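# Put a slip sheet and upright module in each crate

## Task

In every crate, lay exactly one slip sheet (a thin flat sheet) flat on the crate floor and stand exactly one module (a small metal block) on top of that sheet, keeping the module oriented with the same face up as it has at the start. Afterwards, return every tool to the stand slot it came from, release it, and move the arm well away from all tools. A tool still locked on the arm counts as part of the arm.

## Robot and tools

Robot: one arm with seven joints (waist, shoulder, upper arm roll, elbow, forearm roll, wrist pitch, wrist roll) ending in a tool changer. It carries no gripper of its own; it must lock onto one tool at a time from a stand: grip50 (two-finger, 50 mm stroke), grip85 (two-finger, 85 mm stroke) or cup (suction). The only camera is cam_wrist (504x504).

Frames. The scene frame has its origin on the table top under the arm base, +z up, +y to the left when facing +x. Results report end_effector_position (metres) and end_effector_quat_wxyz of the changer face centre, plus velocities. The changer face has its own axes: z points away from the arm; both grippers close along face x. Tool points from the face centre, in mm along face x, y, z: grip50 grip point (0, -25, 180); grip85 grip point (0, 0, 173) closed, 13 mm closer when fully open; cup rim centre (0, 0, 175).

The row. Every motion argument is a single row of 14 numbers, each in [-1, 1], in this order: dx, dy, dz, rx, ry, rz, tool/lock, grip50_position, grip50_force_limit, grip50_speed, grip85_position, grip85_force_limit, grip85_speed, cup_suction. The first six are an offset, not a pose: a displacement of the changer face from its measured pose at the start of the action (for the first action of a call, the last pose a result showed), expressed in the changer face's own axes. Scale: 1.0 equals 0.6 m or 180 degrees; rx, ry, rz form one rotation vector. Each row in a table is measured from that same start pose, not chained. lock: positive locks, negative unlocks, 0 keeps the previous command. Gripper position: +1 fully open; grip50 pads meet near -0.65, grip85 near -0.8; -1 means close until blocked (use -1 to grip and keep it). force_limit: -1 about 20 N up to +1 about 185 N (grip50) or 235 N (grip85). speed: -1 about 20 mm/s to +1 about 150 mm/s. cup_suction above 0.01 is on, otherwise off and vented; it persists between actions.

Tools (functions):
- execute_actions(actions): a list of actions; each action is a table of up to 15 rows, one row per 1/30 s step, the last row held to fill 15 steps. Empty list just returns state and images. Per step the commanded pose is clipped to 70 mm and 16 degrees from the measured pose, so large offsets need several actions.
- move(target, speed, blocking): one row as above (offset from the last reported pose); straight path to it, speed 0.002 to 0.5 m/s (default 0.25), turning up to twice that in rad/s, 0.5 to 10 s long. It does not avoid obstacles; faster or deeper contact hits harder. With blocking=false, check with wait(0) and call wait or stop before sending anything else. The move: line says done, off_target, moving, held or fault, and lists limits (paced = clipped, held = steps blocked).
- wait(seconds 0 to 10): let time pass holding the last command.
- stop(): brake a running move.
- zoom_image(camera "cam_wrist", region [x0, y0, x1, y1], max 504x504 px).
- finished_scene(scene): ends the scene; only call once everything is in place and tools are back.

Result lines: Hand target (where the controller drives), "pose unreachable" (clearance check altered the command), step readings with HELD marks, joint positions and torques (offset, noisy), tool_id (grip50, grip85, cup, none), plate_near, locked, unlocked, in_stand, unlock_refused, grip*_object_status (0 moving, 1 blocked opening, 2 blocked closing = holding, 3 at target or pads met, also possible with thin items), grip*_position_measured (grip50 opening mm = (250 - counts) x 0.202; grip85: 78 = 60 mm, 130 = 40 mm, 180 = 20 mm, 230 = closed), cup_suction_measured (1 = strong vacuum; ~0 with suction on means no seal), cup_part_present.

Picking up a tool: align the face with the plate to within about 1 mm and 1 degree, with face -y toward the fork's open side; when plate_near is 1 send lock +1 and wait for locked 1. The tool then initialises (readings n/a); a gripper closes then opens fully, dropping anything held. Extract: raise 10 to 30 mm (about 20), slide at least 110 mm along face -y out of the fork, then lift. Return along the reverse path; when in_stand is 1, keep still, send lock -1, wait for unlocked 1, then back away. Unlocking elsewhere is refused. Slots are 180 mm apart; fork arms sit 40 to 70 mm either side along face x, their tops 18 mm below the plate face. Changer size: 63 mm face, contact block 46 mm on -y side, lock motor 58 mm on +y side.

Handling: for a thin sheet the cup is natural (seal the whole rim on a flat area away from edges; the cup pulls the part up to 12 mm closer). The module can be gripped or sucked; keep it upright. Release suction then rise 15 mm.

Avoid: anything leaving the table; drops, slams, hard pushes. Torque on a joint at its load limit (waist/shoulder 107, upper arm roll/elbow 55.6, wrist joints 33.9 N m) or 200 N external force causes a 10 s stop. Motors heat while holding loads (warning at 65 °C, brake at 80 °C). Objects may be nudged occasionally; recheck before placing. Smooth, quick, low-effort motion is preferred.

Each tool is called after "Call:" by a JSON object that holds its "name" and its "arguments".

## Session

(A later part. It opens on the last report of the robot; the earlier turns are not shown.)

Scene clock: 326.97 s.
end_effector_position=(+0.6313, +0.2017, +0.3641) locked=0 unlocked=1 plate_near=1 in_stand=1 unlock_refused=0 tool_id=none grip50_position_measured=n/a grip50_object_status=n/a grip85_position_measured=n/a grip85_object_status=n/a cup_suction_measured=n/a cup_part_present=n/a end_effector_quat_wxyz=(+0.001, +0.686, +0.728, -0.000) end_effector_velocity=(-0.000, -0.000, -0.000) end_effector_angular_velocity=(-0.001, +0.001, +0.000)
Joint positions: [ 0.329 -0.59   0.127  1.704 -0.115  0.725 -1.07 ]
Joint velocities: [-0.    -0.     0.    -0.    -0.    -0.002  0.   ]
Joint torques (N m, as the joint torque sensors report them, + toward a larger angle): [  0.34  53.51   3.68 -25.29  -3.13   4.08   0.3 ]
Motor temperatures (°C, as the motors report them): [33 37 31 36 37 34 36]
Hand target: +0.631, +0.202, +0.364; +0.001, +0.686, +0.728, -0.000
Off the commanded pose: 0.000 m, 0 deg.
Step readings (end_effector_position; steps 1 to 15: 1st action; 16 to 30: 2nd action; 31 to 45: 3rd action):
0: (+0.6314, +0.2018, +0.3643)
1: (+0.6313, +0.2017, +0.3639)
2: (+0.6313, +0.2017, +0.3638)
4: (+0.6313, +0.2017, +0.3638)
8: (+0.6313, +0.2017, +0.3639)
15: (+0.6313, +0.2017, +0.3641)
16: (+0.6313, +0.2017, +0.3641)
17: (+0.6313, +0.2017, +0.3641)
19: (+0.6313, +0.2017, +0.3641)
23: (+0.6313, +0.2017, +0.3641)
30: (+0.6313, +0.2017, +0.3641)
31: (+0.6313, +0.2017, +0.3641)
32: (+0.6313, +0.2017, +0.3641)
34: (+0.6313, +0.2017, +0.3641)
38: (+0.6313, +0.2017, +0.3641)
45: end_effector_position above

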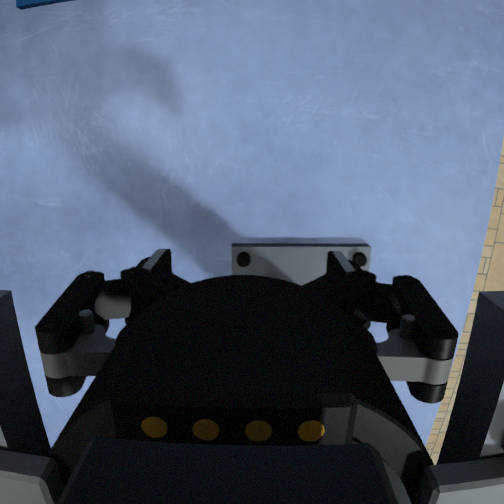

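Call:
{"name": "move", "arguments": {"target": [0,0,-0.06,0,0,0,0,1,0,0,1,0,0,0], "speed": 0.12}}

Call:
{"name": "move", "arguments": {"target": [-0.6,-0.42,-0.2,0,0,0,0,1,0,0,1,0,0,0], "speed": 0.4}}

Scene clock: 330.27 s.
end_effector_position=(+0.6313, +0.2017, +0.3998) locked=0 unlocked=1 plate_near=0 in_stand=0 unlock_refused=0 tool_id=none grip50_position_measured=n/a grip50_object_status=n/a grip85_position_measured=n/a grip85_object_status=n/a cup_suction_measured=n/a cup_part_present=n/a end_effector_quat_wxyz=(+0.001, +0.686, +0.728, -0.000) end_effector_velocity=(-0.000, +0.000, +0.001) end_effector_angular_velocity=(+0.001, +0.001, -0.000)
Joint positions: [ 0.324 -0.538  0.136  1.679 -0.107  0.648 -1.075]
Joint velocities: [-0.001  0.002  0.001 -0.001  0.001 -0.003  0.   ]
Joint torques (N m, as the joint torque sensors report them, + toward a larger angle): [  0.08  54.37   3.79 -27.29  -2.7    3.41  -0.51]
Motor temperatures (°C, as the motors report them): [33 37 31 36 37 34 36]
Hand target: +0.631, +0.202, +0.400; +0.001, +0.686, +0.728, -0.000
Off the commanded pose: 0.000 m, 0 deg.
move: done

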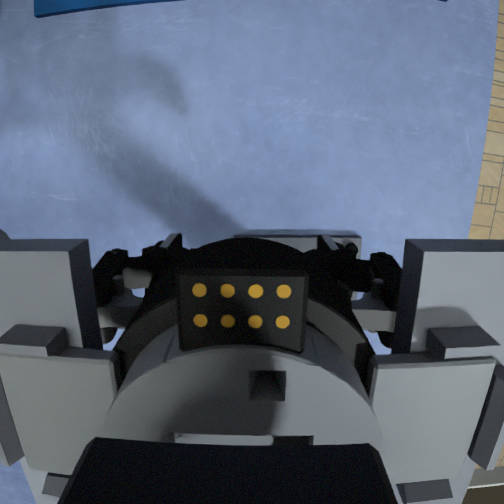

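Scene clock: 331.93 s.
end_effector_position=(+0.4013, -0.1724, +0.5204) locked=0 unlocked=1 plate_near=0 in_stand=0 unlock_refused=0 tool_id=none grip50_position_measured=n/a grip50_object_status=n/a grip85_position_measured=n/a grip85_object_status=n/a cup_suction_measured=n/a cup_part_present=n/a end_effector_quat_wxyz=(+0.002, +0.686, +0.728, -0.001) end_effector_velocity=(-0.001, -0.001, +0.001) end_effector_angular_velocity=(-0.000, +0.001, +0.002)
Joint positions: [-0.123  0.197 -0.06   2.228 -0.023  0.477 -1.752]
Joint velocities: [-0.001  0.002 -0.002 -0.    -0.001 -0.003 -0.004]
Joint torques (N m, as the joint torque sensors report them, + toward a larger angle): [ -0.97  23.78   0.06 -29.48  -4.19   3.28  -0.63]
Motor temperatures (°C, as the motors report them): [33 37 31 36 37 34 36]
Hand target: +0.401, -0.173, +0.521; +0.002, +0.686, +0.728, -0.001
Off the commanded pose: 0.000 m, 0 deg.
move: done; limits=paced

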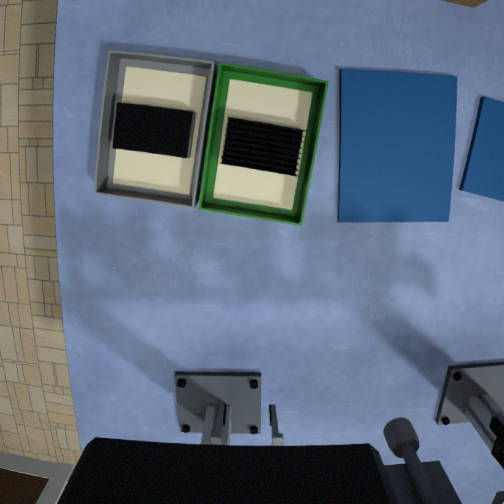

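Call:
{"name": "zoom_image", "arguments": {"camera": "cam_wrist", "region": [85,40,345,230]}}

Region (85, 40, 345, 230) of cam_wrist's 504x504 image, scaled by 1.938, with more detail than that image has; it fills the top 368 rows of this view, and the rest is white.

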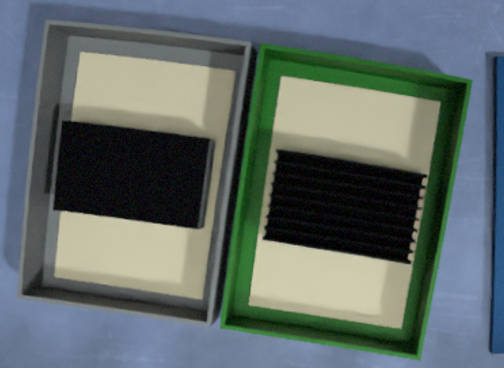

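Call:
{"name": "finished_scene", "arguments": {"scene": 1}}

The scene is finished: the task was done.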